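# Hot-swap the screen-flagged drives with spares from the mat

## Task

Swap every drive that the screen flags for one of the two spare drives lying on the bench mat. Each spare goes into the bay connector end first (pointing down), turned the same way as its neighbours. Unflagged drives must finish exactly where and how they began. A drive placed in a bay needs some time to rebuild, and at no moment may more than one bay be empty, partly pulled out, or rebuilding, or the task fails. Each removed drive must be set straight onto the mat. The dock must finish standing flat on the mat. Do not end the scene while any rebuild is still running. At the end, release everything and move the gripper away. Anything that stays in place only because the robot holds it does not count.

## Robot and tools

Robot: one arm with a two-finger parallel gripper. The fingers point along the gripper's +z axis and close along its y axis. The reported hand point sits between the pads when they are shut. Closed fingertips stick out about 33 mm past it, open ones about 9 mm. Closing also pushes the tips roughly 24 mm further out, so leave that room above a surface.

Frames: the scene frame has its origin on the table top under the arm base, +z up, and +y to the left when facing along +x. Results give end_effector_position in metres and end_effector_quat_wxyz in this frame. The base may be tilted, and the printed position can be off, more so at long reach. Every motion command, though, is written in the gripper's own axes.

The row: 9 numbers, each in [-1, 1], in this order: dx, dy, dz, rx, ry, rz, position, force_limit, speed. The first six are an offset, not a pose. It is measured in gripper axes from the gripper pose shown in the latest result that shows it. Before any such result in the scene, and for a second or later call in the same reply, it is measured from wherever the robot is when the action begins. A value of 1.0 means 0.6 m for dx, dy, dz and 180 degrees for rx, ry, rz. rx, ry, rz form one rotation vector. All zeros is not a pause: it pulls the gripper back to that reference pose.

The last three numbers drive the fingers. position is absolute: +1 is fully open (140 mm) and the pads touch near -0.8. At -1 the fingers close until blocked. force_limit sets grip force on parts up to 40 mm wide: about 14 N at -1, 60 N at 0 and 107 N at +1. speed sets how fast the finger gap changes: about 30 mm/s at -1, 140 at 0 and 250 at +1.

execute_actions takes "actions", a list holding at most one item, and an optional boolean "pictures". An empty list sends nothing and returns the state with pictures. An action is {"rows": [...], "steps": n}. It has 1 to 15 rows and 3 to 15 steps (default 15), each step 1/30 s. Each row counts from the same reference pose, not from the row before. If there are more steps than rows, the last row repeats. A wait is {"steps": n}, up to 300, counted from the previous result. Results arrive 3 steps before the action ends, and those held-back steps then run while you compose the next call.

move takes "target" (one 9-number row, offsets as above) and "speed" in m/s, from 0.002 to 0.5 (default 0.25). Turning is capped at twice that in rad/s. It drives a straight path lasting 0.5 to 10 s. Past 10 s it stops short. The path ignores obstacles, the hand may lag, stray or overshoot the speed, and finger values are sent at the start. Its result adds a "move:" line giving the ending (done, off_target, moving, held, fault), which limits acted (paced = clipped pose; held = a check blocked some steps, after which the arm may lunge), and the distance left to the target.

wait takes "seconds" (0 to 10) and sends nothing new. zoom_image takes "camera" (cam_head_left, cam_head_right, cam_high or cam_wrist) and "region" [x0, y0, x1, y1] in pixels from the top-left, at most 504 by 504. finished_scene takes "scene", the current scene number, and cannot be undone.

Motion limits: each step the commanded pose is clipped to within 70 mm and 16 degrees of the measured pose. When position and orientation can't both be met, position wins. After an action ends, the arm continues only to the last clipped pose, so read the new pose and send the remainder. A "pose unreachable" line or HELD marks steps changed or blocked by the clearance check. The mounting block counts as part of the arm. "Hand target" shows where the controller is heading.

Gripping: send position -1 and confirm object_status is 2. The codes are 0 moving, 1 blocked while opening, 2 blocked while closing, 3 reached target or pads met. A thin part may still be held at 3. To squeeze harder while at 2, raise force_limit and nudge position, for example -1 to -0.98. position_measured is in counts: 3 is open and 230 is pads together.

Faults: the arm halts for 10 s and drops the rest of the call if a joint's contact torque hits its load limit. The limits are 147 N m for waist, shoulder and elbow and 36.8 N m for the three wrist joints, and a held load counts. It also halts if any outside force reaches 150 N. The arm is stiff, so aiming even slightly past contact with something firm can fault it. Faster moves hit harder. Flange force is a noisy reading that includes held weight. MOTOR HOT warns of heating from holding loads, and at the limit the brakes lock until the motors cool.

Cameras: cam_head_left, cam_head_right and cam_high are fixed, 896x504. cam_wrist is a 616x616 fisheye on the hand.

Avoid: dropping or knocking anything off the table, slamming or shoving drives or the dock, tipping the dock, and pulling a second drive before the last one has finished rebuilding. A loose object may occasionally be nudged by an outside push.

Each tool is called after ">>>" as name(argument=value, ...), one argument or row to a line, values as JSON.

## Session

>>> execute_actions(
  actions=[],
)

Scene clock: 0.00 s of 8600.00 s.
end_effector_position=(-0.0466, +0.3601, +0.3944) position_measured=3 object_status=3 end_effector_quat_wxyz=(+0.333, +0.591, -0.443, +0.586)
Joint positions: [ 2.251  0.397  0.303 -0.389 -2.638 -2.561]
Joint velocities: [-0.    -0.002 -0.001  0.     0.001 -0.001]
Flange force (N, the push that the arm receives, along the gripper's own x y z axes): no reading
Hand target: -0.047, +0.360, +0.394; +0.333, +0.591, -0.443, +0.586

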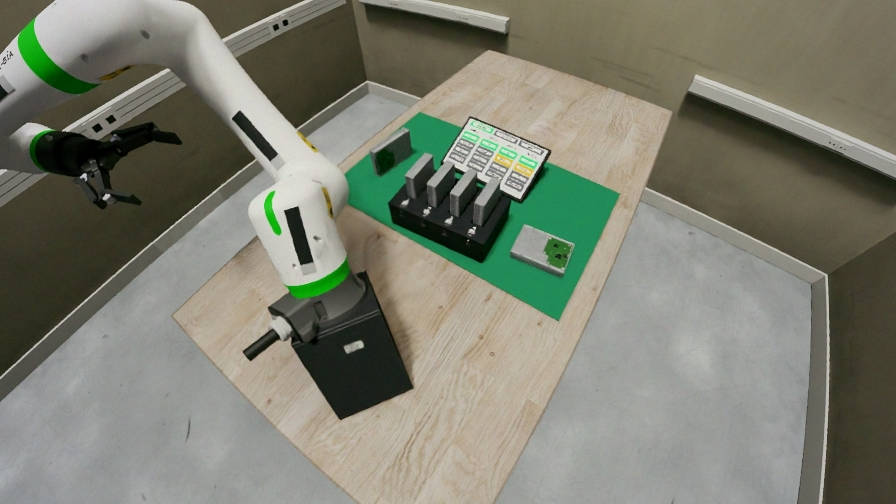

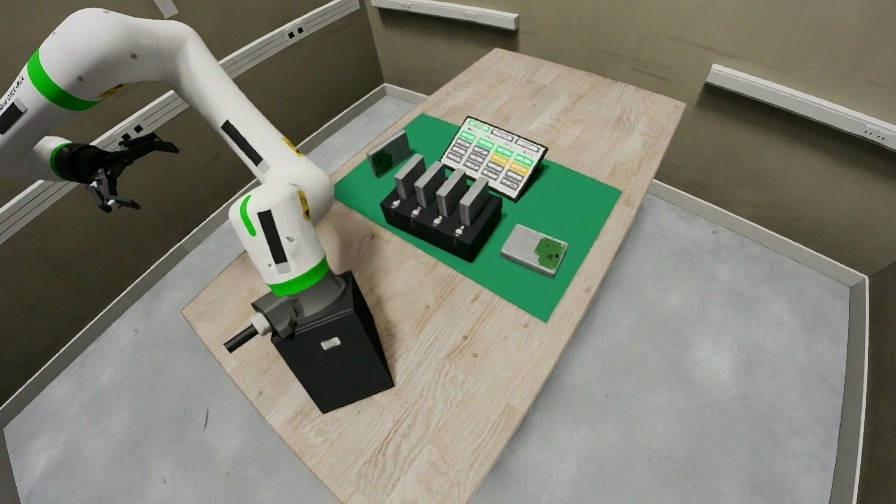

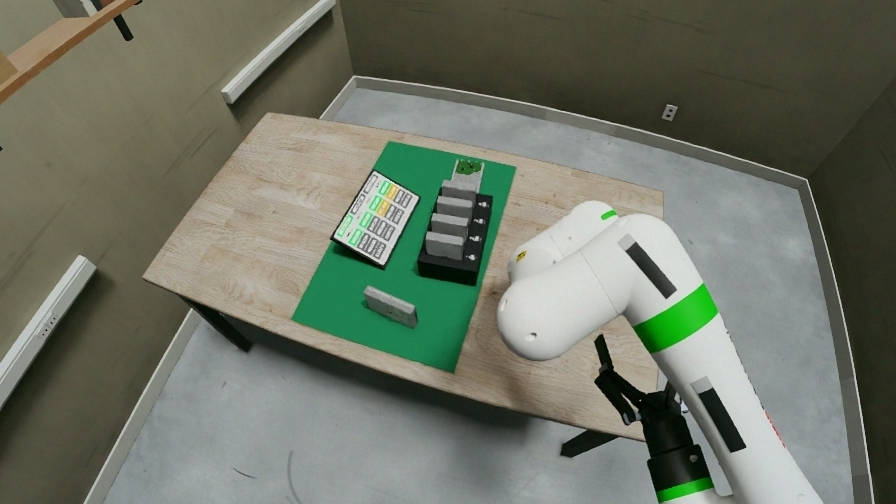

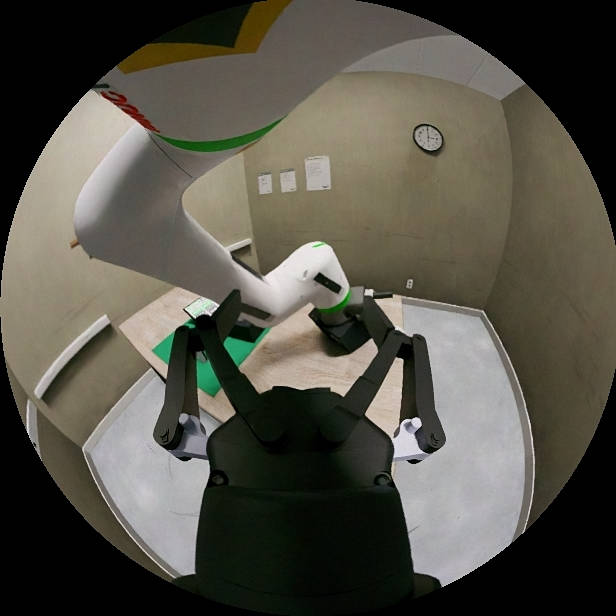

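>>> zoom_image(
  camera="cam_head_left",
  region=[340, 100, 620, 290],
)

>>> zoom_image(
  camera="cam_high",
  region=[290, 140, 530, 340],
)

>>> zoom_image(
  camera="cam_wrist",
  region=[250, 150, 340, 200],
)

Region (340, 100, 620, 290) of cam_head_left's 896x504 image, scaled by 1.800, with more detail than that image has; it fills the top 342 rows of this view, and the rest is white.

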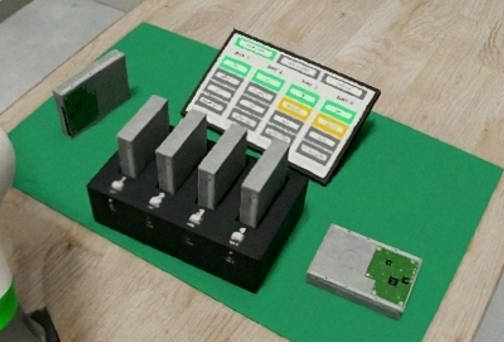

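Region (290, 140, 530, 340) of cam_high's 896x504 image, scaled by 2.100, with more detail than that image has.

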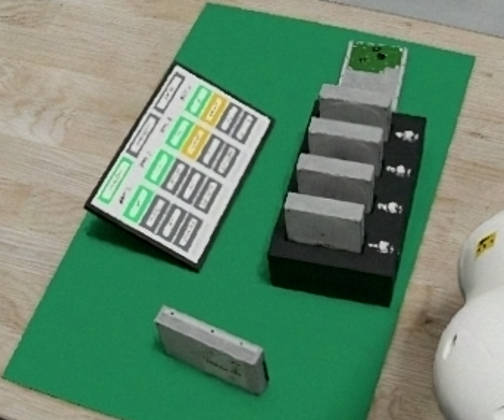

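Region (250, 150, 340, 200) of cam_wrist's 616x616 image, scaled by 5.600, with more detail than that image has.

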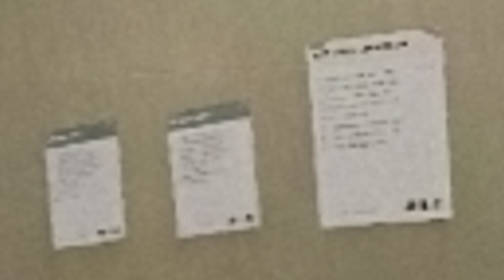

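>>> move(
  target=[0.12,-0.39,0.805,0.247,-0.434,-0.328,1,0,0],
)

Scene clock: 4.37 s of 8600.00 s.
end_effector_position=(+0.0676, +0.2592, +0.4089) position_measured=3 object_status=3 end_effector_quat_wxyz=(+0.259, +0.783, -0.340, +0.451)
Joint positions: [ 2.578 -0.145 -0.214 -0.125 -2.468 -2.196]
Joint velocities: [-0.    -0.     0.002  0.    -0.    -0.001]
Flange force (N, the push that the arm receives, along the gripper's own x y z axes): [1.2 -1.1 0.7]
Hand target: +0.068, +0.259, +0.409; +0.259, +0.783, -0.340, +0.451
Off the commanded pose: 0.388 m, 77 deg; position and orientation clipped at the last step of the last action.
Kept back: nothing.
move: held; limits=paced,held; held on 85 of 122 steps, including the last
pose unreachable: on one or more control steps of this call an arm could not follow its commanded pose, so it was not sent that pose on those steps. On the call's last step it was still not sent that pose. It may still have moved: this result reports where it is.
cause: the commanded pose would bring two parts of the arm too close to each other (its gripper and another part of the arm, with joints 3 (elbow) to 6 (wrist roll) between them).
camera_calibration (this result's frames):
cam_wrist: T_world_to_cam=[[-0.747572, -0.643875, 0.162979, 0.141944], [-0.605126, 0.559126, -0.566746, 0.128841], [0.273788, -0.522307, -0.807611, 0.641674], [0, 0, 0, 1]] pos_world=[0.00839599, 0.354507, 0.568109]

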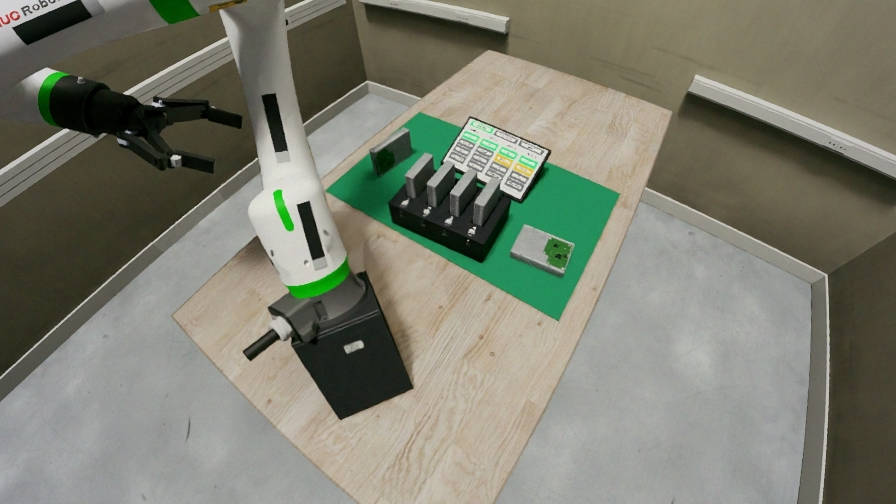

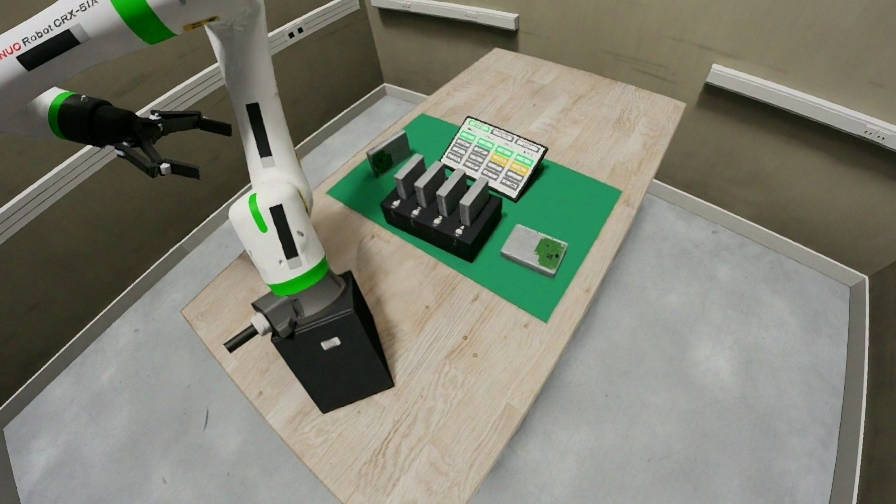

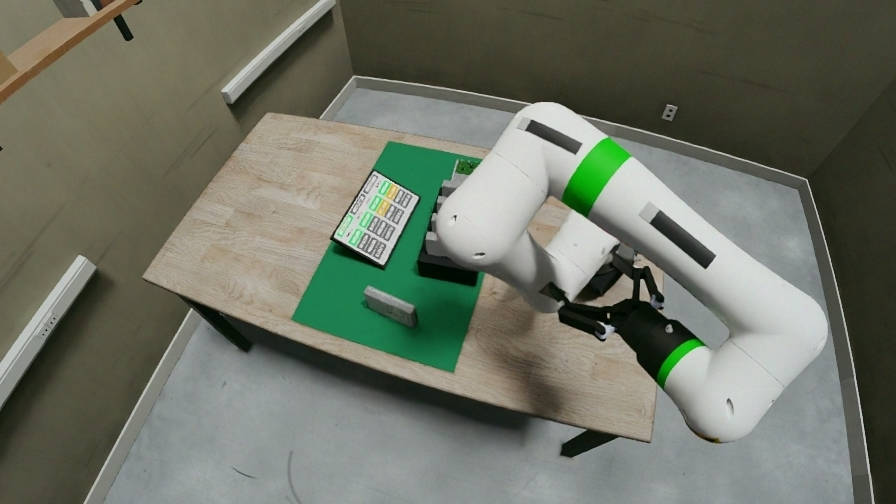

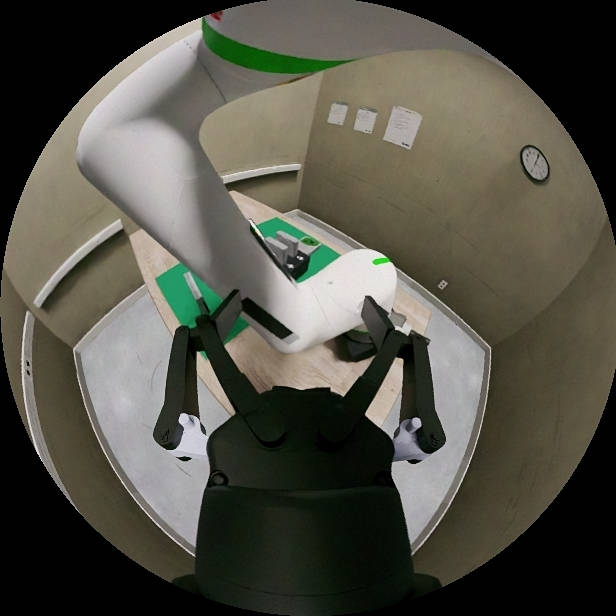

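>>> move(
  target=[-0.31,-0.18,-0.27,0.178,-0.311,-0.234,1,0,0],
)

>>> move(
  target=[0.6,0.25,-0.1,0,0,0,1,0,0],
)

>>> move(
  target=[0,0.5,0,0,0,0,1,0,0],
)

Scene clock: 11.07 s of 8600.00 s.
end_effector_position=(-0.0033, +0.4993, +0.3084) position_measured=3 object_status=3 end_effector_quat_wxyz=(-0.000, +1.000, +0.001, -0.002)
Joint positions: [ 2.533 -0.405 -0.349  0.514 -1.602 -0.971]
Joint velocities: [-0.     0.     0.001 -0.001 -0.001  0.001]
Flange force (N, the push that the arm receives, along the gripper's own x y z axes): [0.7 -5.8 1.3]
Hand target: -0.003, +0.499, +0.308; -0.000, +1.000, +0.001, -0.002
Off the commanded pose: 0.001 m, 0 deg.
Kept back: nothing.
move: done; limits=paced
camera_calibration (this result's frames):
cam_wrist: T_world_to_cam=[[0.068268, -0.997605, 0.0111212, 0.486027], [-0.88432, -0.0553476, 0.463589, -0.117111], [-0.461863, -0.0414829, -0.885981, 0.487002], [0, 0, 0, 1]] pos_world=[0.0881849, 0.498584, 0.480361]

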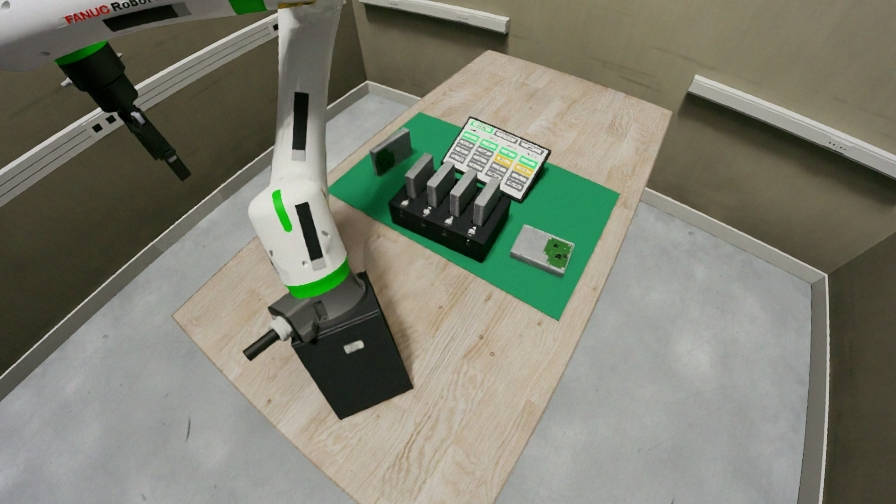

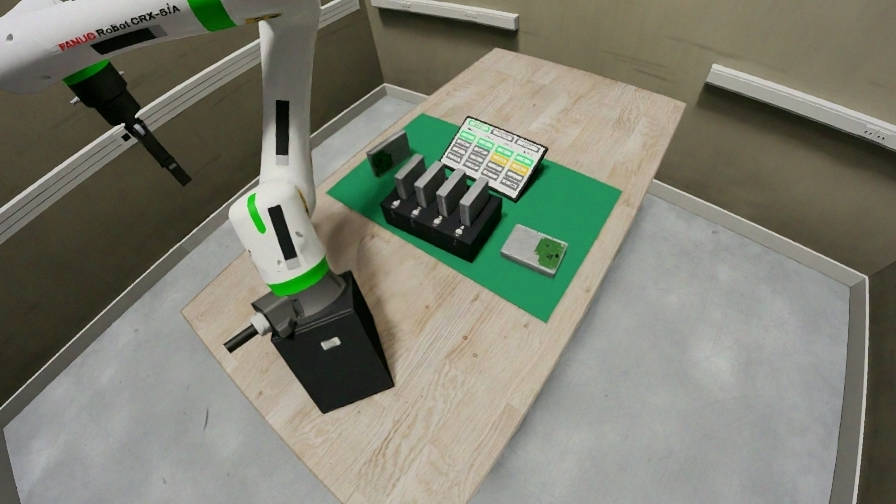

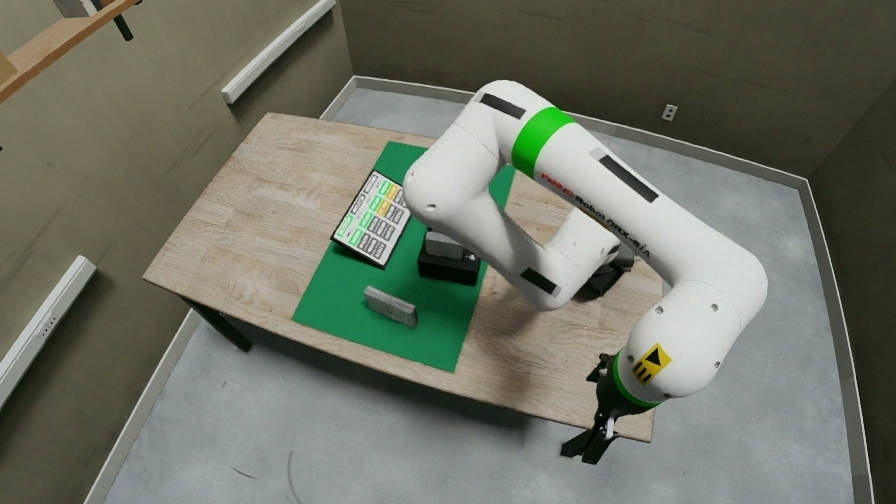

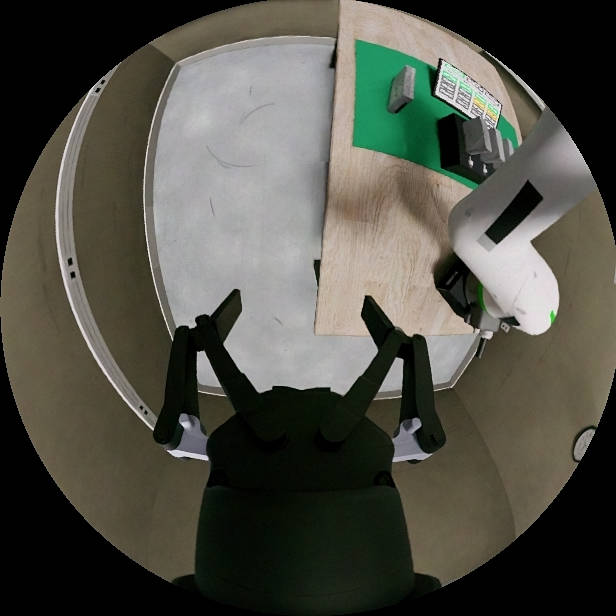

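Scene clock: 13.73 s of 8600.00 s.
end_effector_position=(+0.3580, +0.3516, +0.3695) position_measured=3 object_status=3 end_effector_quat_wxyz=(-0.002, +1.000, +0.001, +0.001)
Joint positions: [ 1.041 -0.619 -0.108  0.025 -1.561  0.505]
Joint velocities: [-0.004  0.001  0.002 -0.003 -0.     0.004]
Flange force (N, the push that the arm receives, along the gripper's own x y z axes): no reading
Hand target: +0.358, +0.352, +0.369; -0.002, +1.000, +0.001, +0.001
Off the commanded pose: 0.003 m, 0 deg.
Kept back: nothing.
move: done
camera_calibration (this result's frames):
cam_wrist: T_world_to_cam=[[0.0693236, -0.997566, 0.00746537, 0.314362], [-0.887418, -0.0582471, 0.45727, 0.170373], [-0.455722, -0.0383245, -0.889297, 0.699757], [0, 0, 0, 1]] pos_world=[0.448295, 0.350338, 0.542038]

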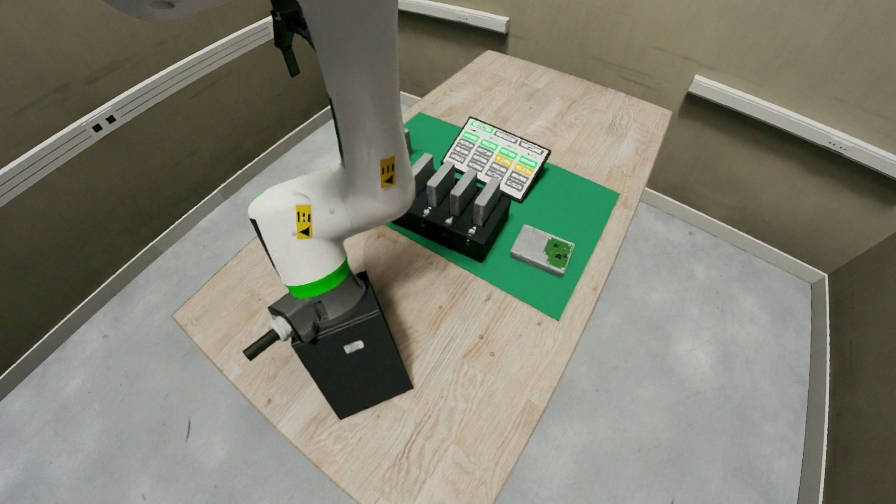

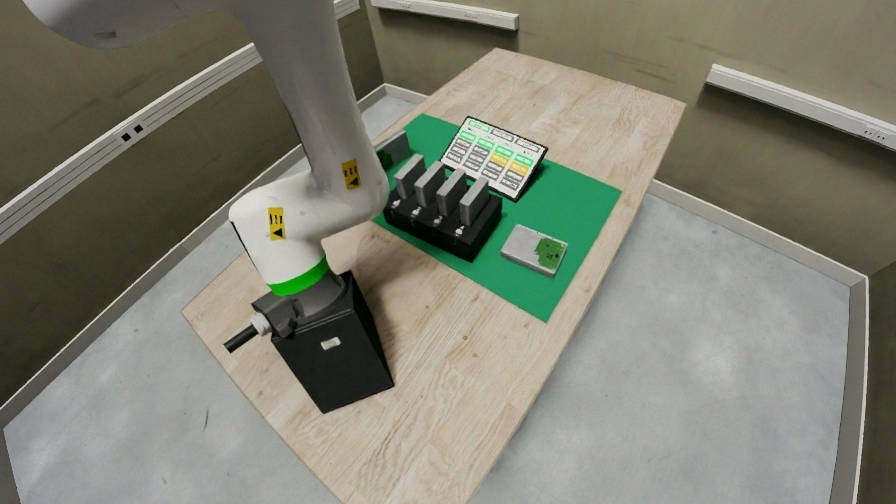

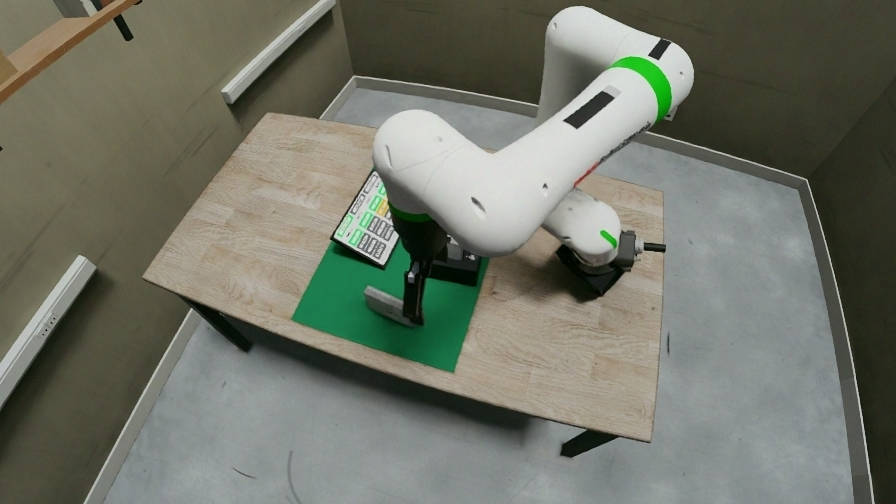

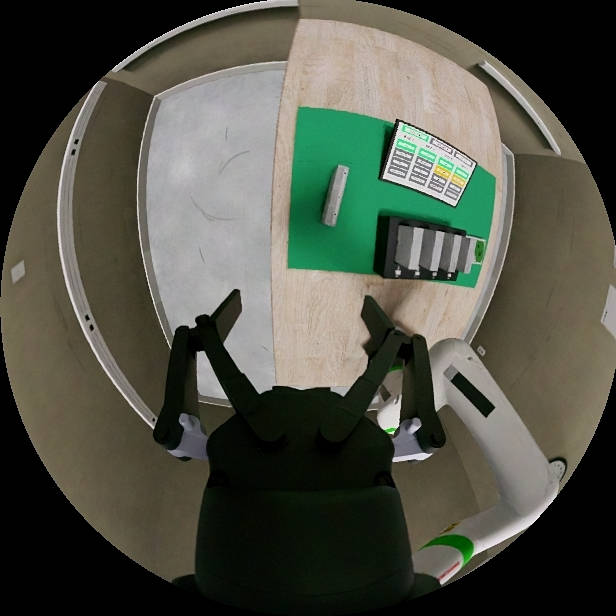

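Scene clock: 15.63 s of 8600.00 s.
end_effector_position=(+0.3604, +0.0511, +0.3694) position_measured=3 object_status=3 end_effector_quat_wxyz=(+0.001, +1.000, +0.002, +0.004)
Joint positions: [-0.457 -0.415 -0.159 -0.52  -1.726  1.888]
Joint velocities: [-0.001  0.    -0.003 -0.001 -0.002  0.   ]
Flange force (N, the push that the arm receives, along the gripper's own x y z axes): [-1.8 -1.7 -1.5]
Hand target: +0.360, +0.051, +0.369; +0.001, +1.000, +0.002, +0.004
Off the commanded pose: 0.002 m, 0 deg.
Kept back: nothing.
move: done
camera_calibration (this result's frames):
cam_wrist: T_world_to_cam=[[0.0708708, -0.997387, 0.0139844, 0.0113936], [-0.889274, -0.0568255, 0.453831, 0.156877], [-0.45185, -0.0445993, -0.890978, 0.688859], [0, 0, 0, 1]] pos_world=[0.449961, 0.0510011, 0.542403]

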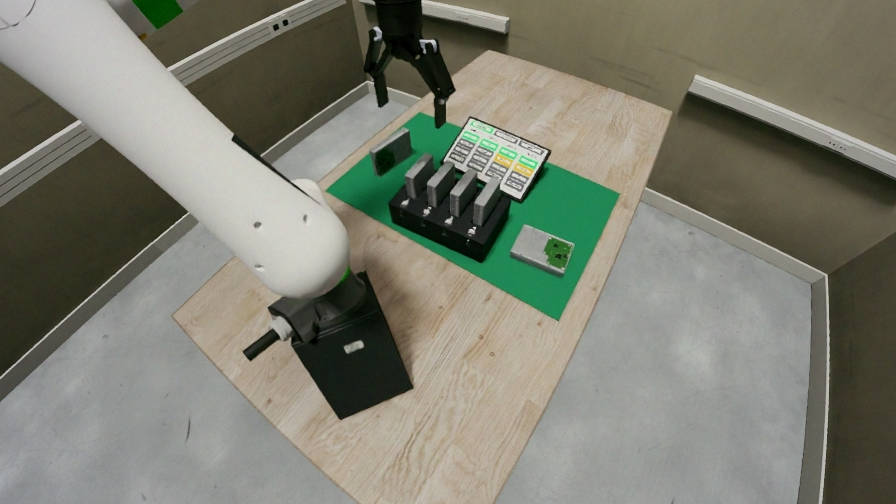

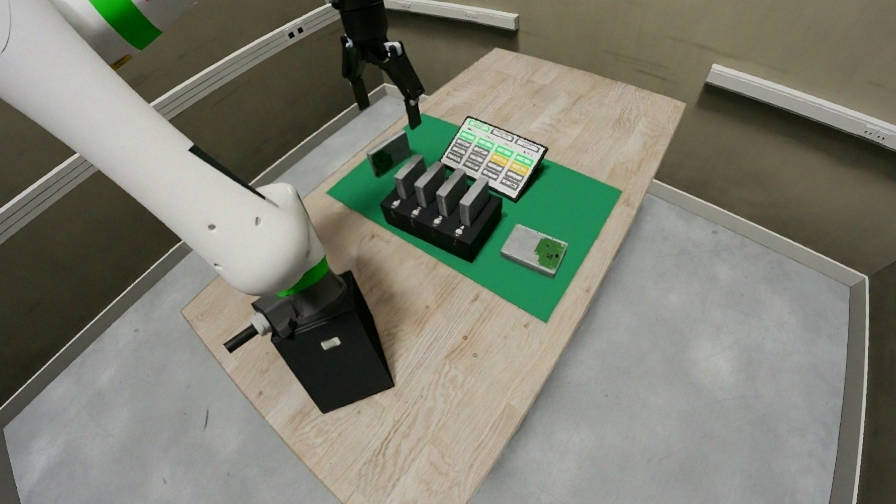

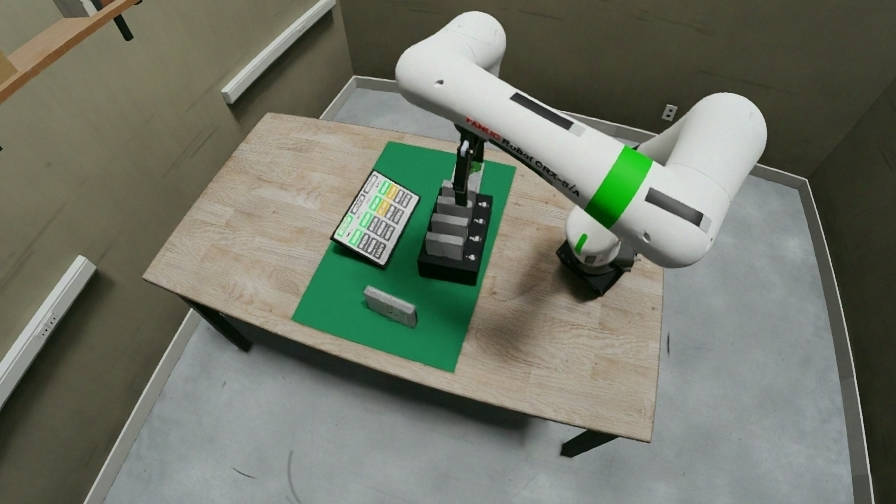

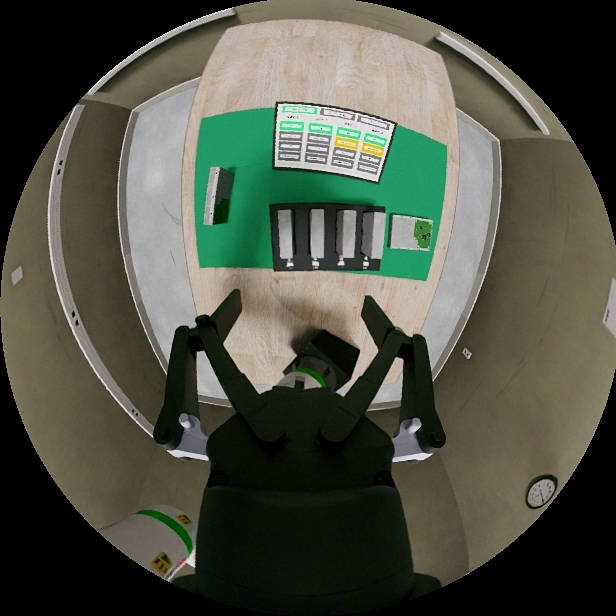

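>>> move(
  target=[0.1,0.25,0.2,0,0,0,-0.1,0,0],
)

>>> zoom_image(
  camera="cam_wrist",
  region=[120, 60, 460, 400],
)

Scene clock: 17.13 s of 8600.00 s.
end_effector_position=(+0.4216, -0.0992, +0.2499) position_measured=141 object_status=3 end_effector_quat_wxyz=(+0.001, +1.000, +0.002, +0.004)
Joint positions: [-0.559 -0.013 -0.189 -0.525 -1.4    2.191]
Joint velocities: [-0.     0.001  0.     0.    -0.001  0.001]
Flange force (N, the push that the arm receives, along the gripper's own x y z axes): [-3.3 -4.3 2.0]
Hand target: +0.422, -0.099, +0.250; +0.001, +1.000, +0.002, +0.004
Off the commanded pose: 0.000 m, 0 deg.
Kept back: nothing.
move: done
camera_calibration (this result's frames):
cam_wrist: T_world_to_cam=[[0.0703808, -0.997403, 0.0153223, -0.141279], [-0.889261, -0.0557757, 0.453987, 0.256997], [-0.451953, -0.0455774, -0.890877, 0.603239], [0, 0, 0, 1]] pos_world=[0.511116, -0.099084, 0.422903]

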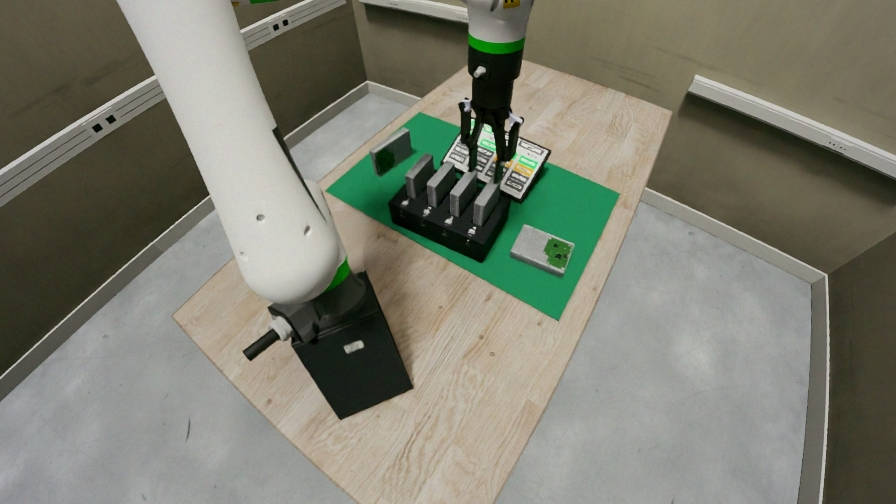

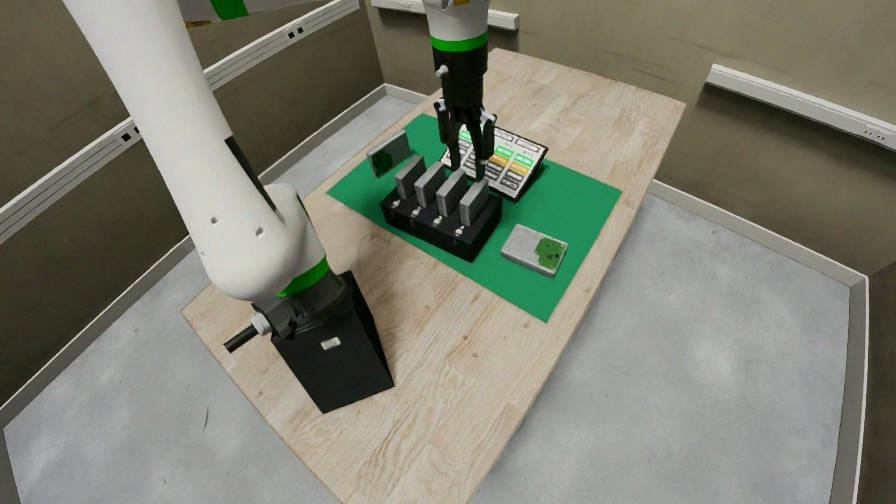

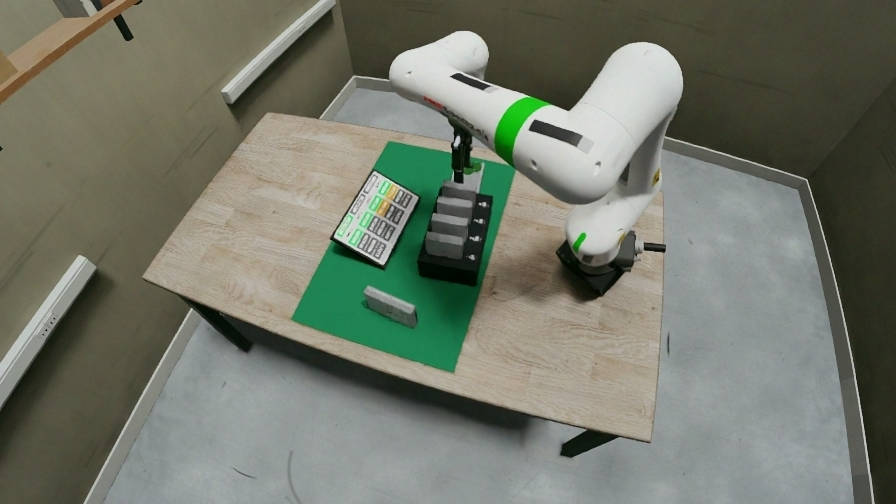

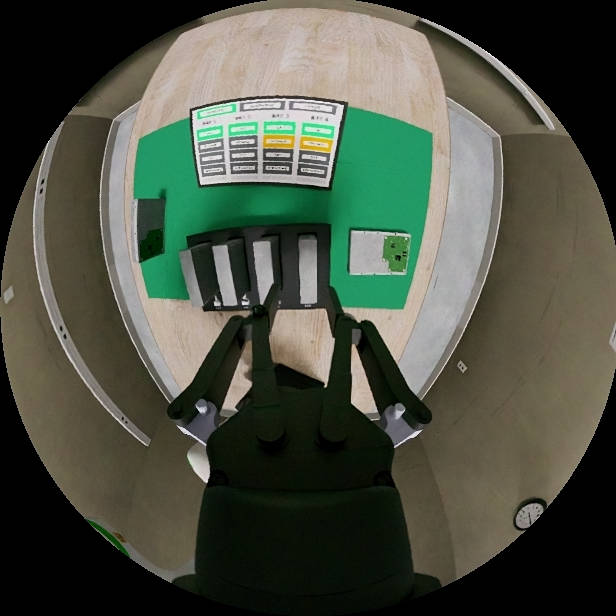

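Region (120, 60, 460, 400) of cam_wrist's 616x616 image, scaled by 1.482, with more detail than that image has.

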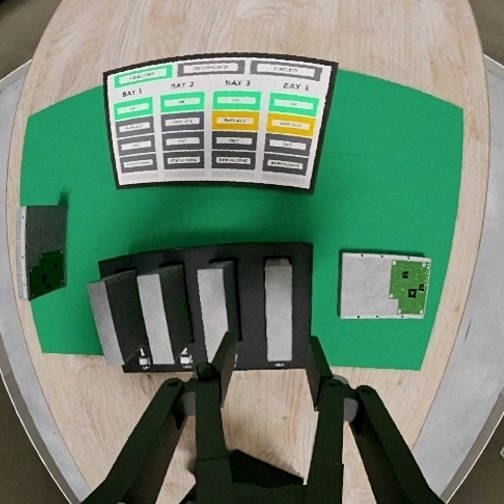

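>>> move(
  target=[0.02,0.01,0.09,0,0,-0.028,-0.2,0,0],
)

Scene clock: 18.10 s of 8600.00 s.
end_effector_position=(+0.4338, -0.1052, +0.1960) position_measured=154 object_status=3 end_effector_quat_wxyz=(+0.001, +0.999, +0.046, +0.004)
Joint positions: [-0.497  0.051 -0.235 -0.54  -1.274  2.282]
Joint velocities: [-0.     0.    -0.002 -0.    -0.001  0.001]
Flange force (N, the push that the arm receives, along the gripper's own x y z axes): [-3.3 -5.8 -0.4]
Hand target: +0.434, -0.105, +0.196; +0.001, +0.999, +0.046, +0.004
Off the commanded pose: 0.000 m, 0 deg.
Kept back: nothing.
move: done
camera_calibration (this result's frames):
cam_wrist: T_world_to_cam=[[0.157539, -0.987385, 0.0158664, -0.184194], [-0.880896, -0.13325, 0.454166, 0.280172], [-0.446322, -0.0855255, -0.890776, 0.553788], [0, 0, 0, 1]] pos_world=[0.522988, -0.0971742, 0.368978]

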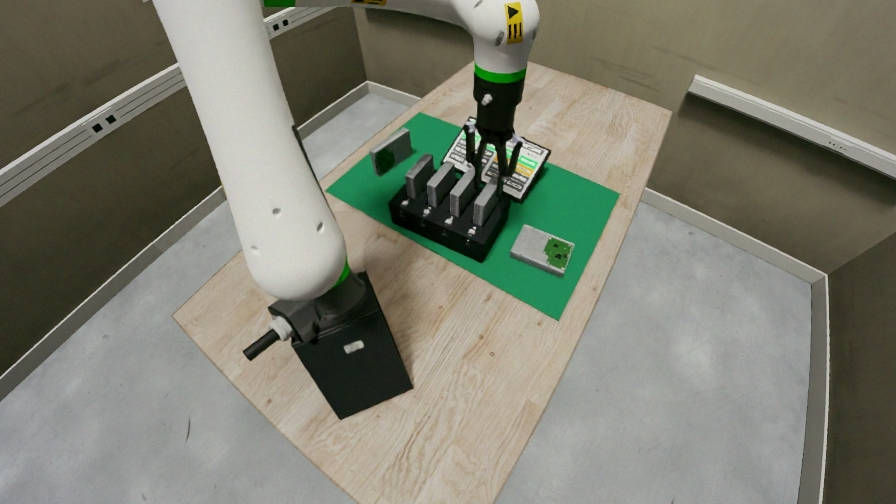

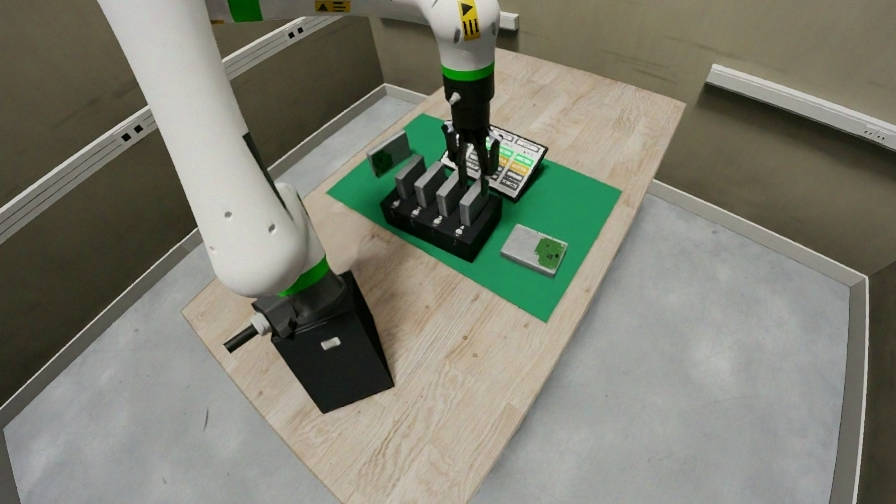

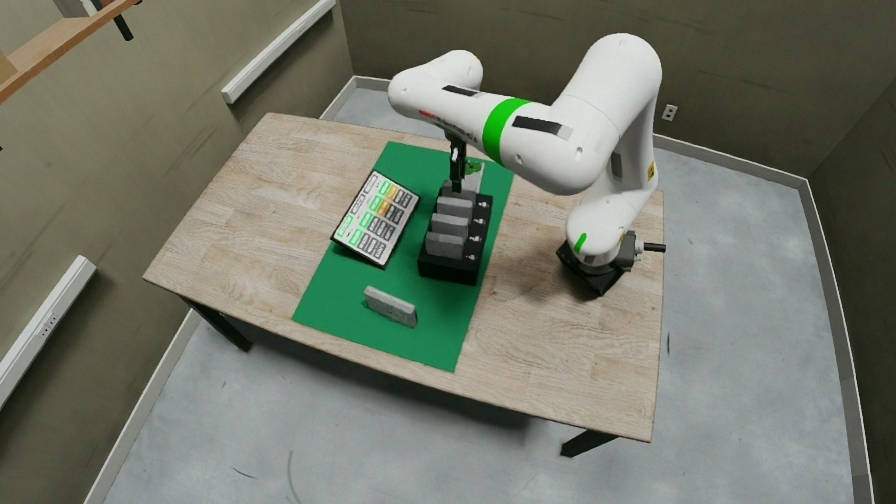

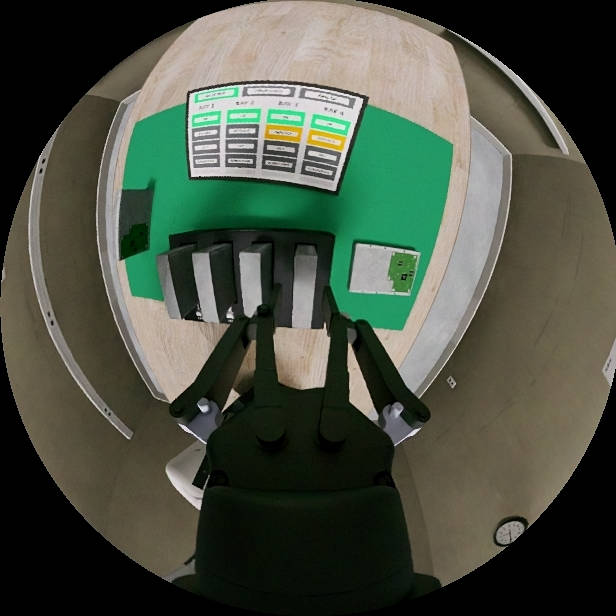

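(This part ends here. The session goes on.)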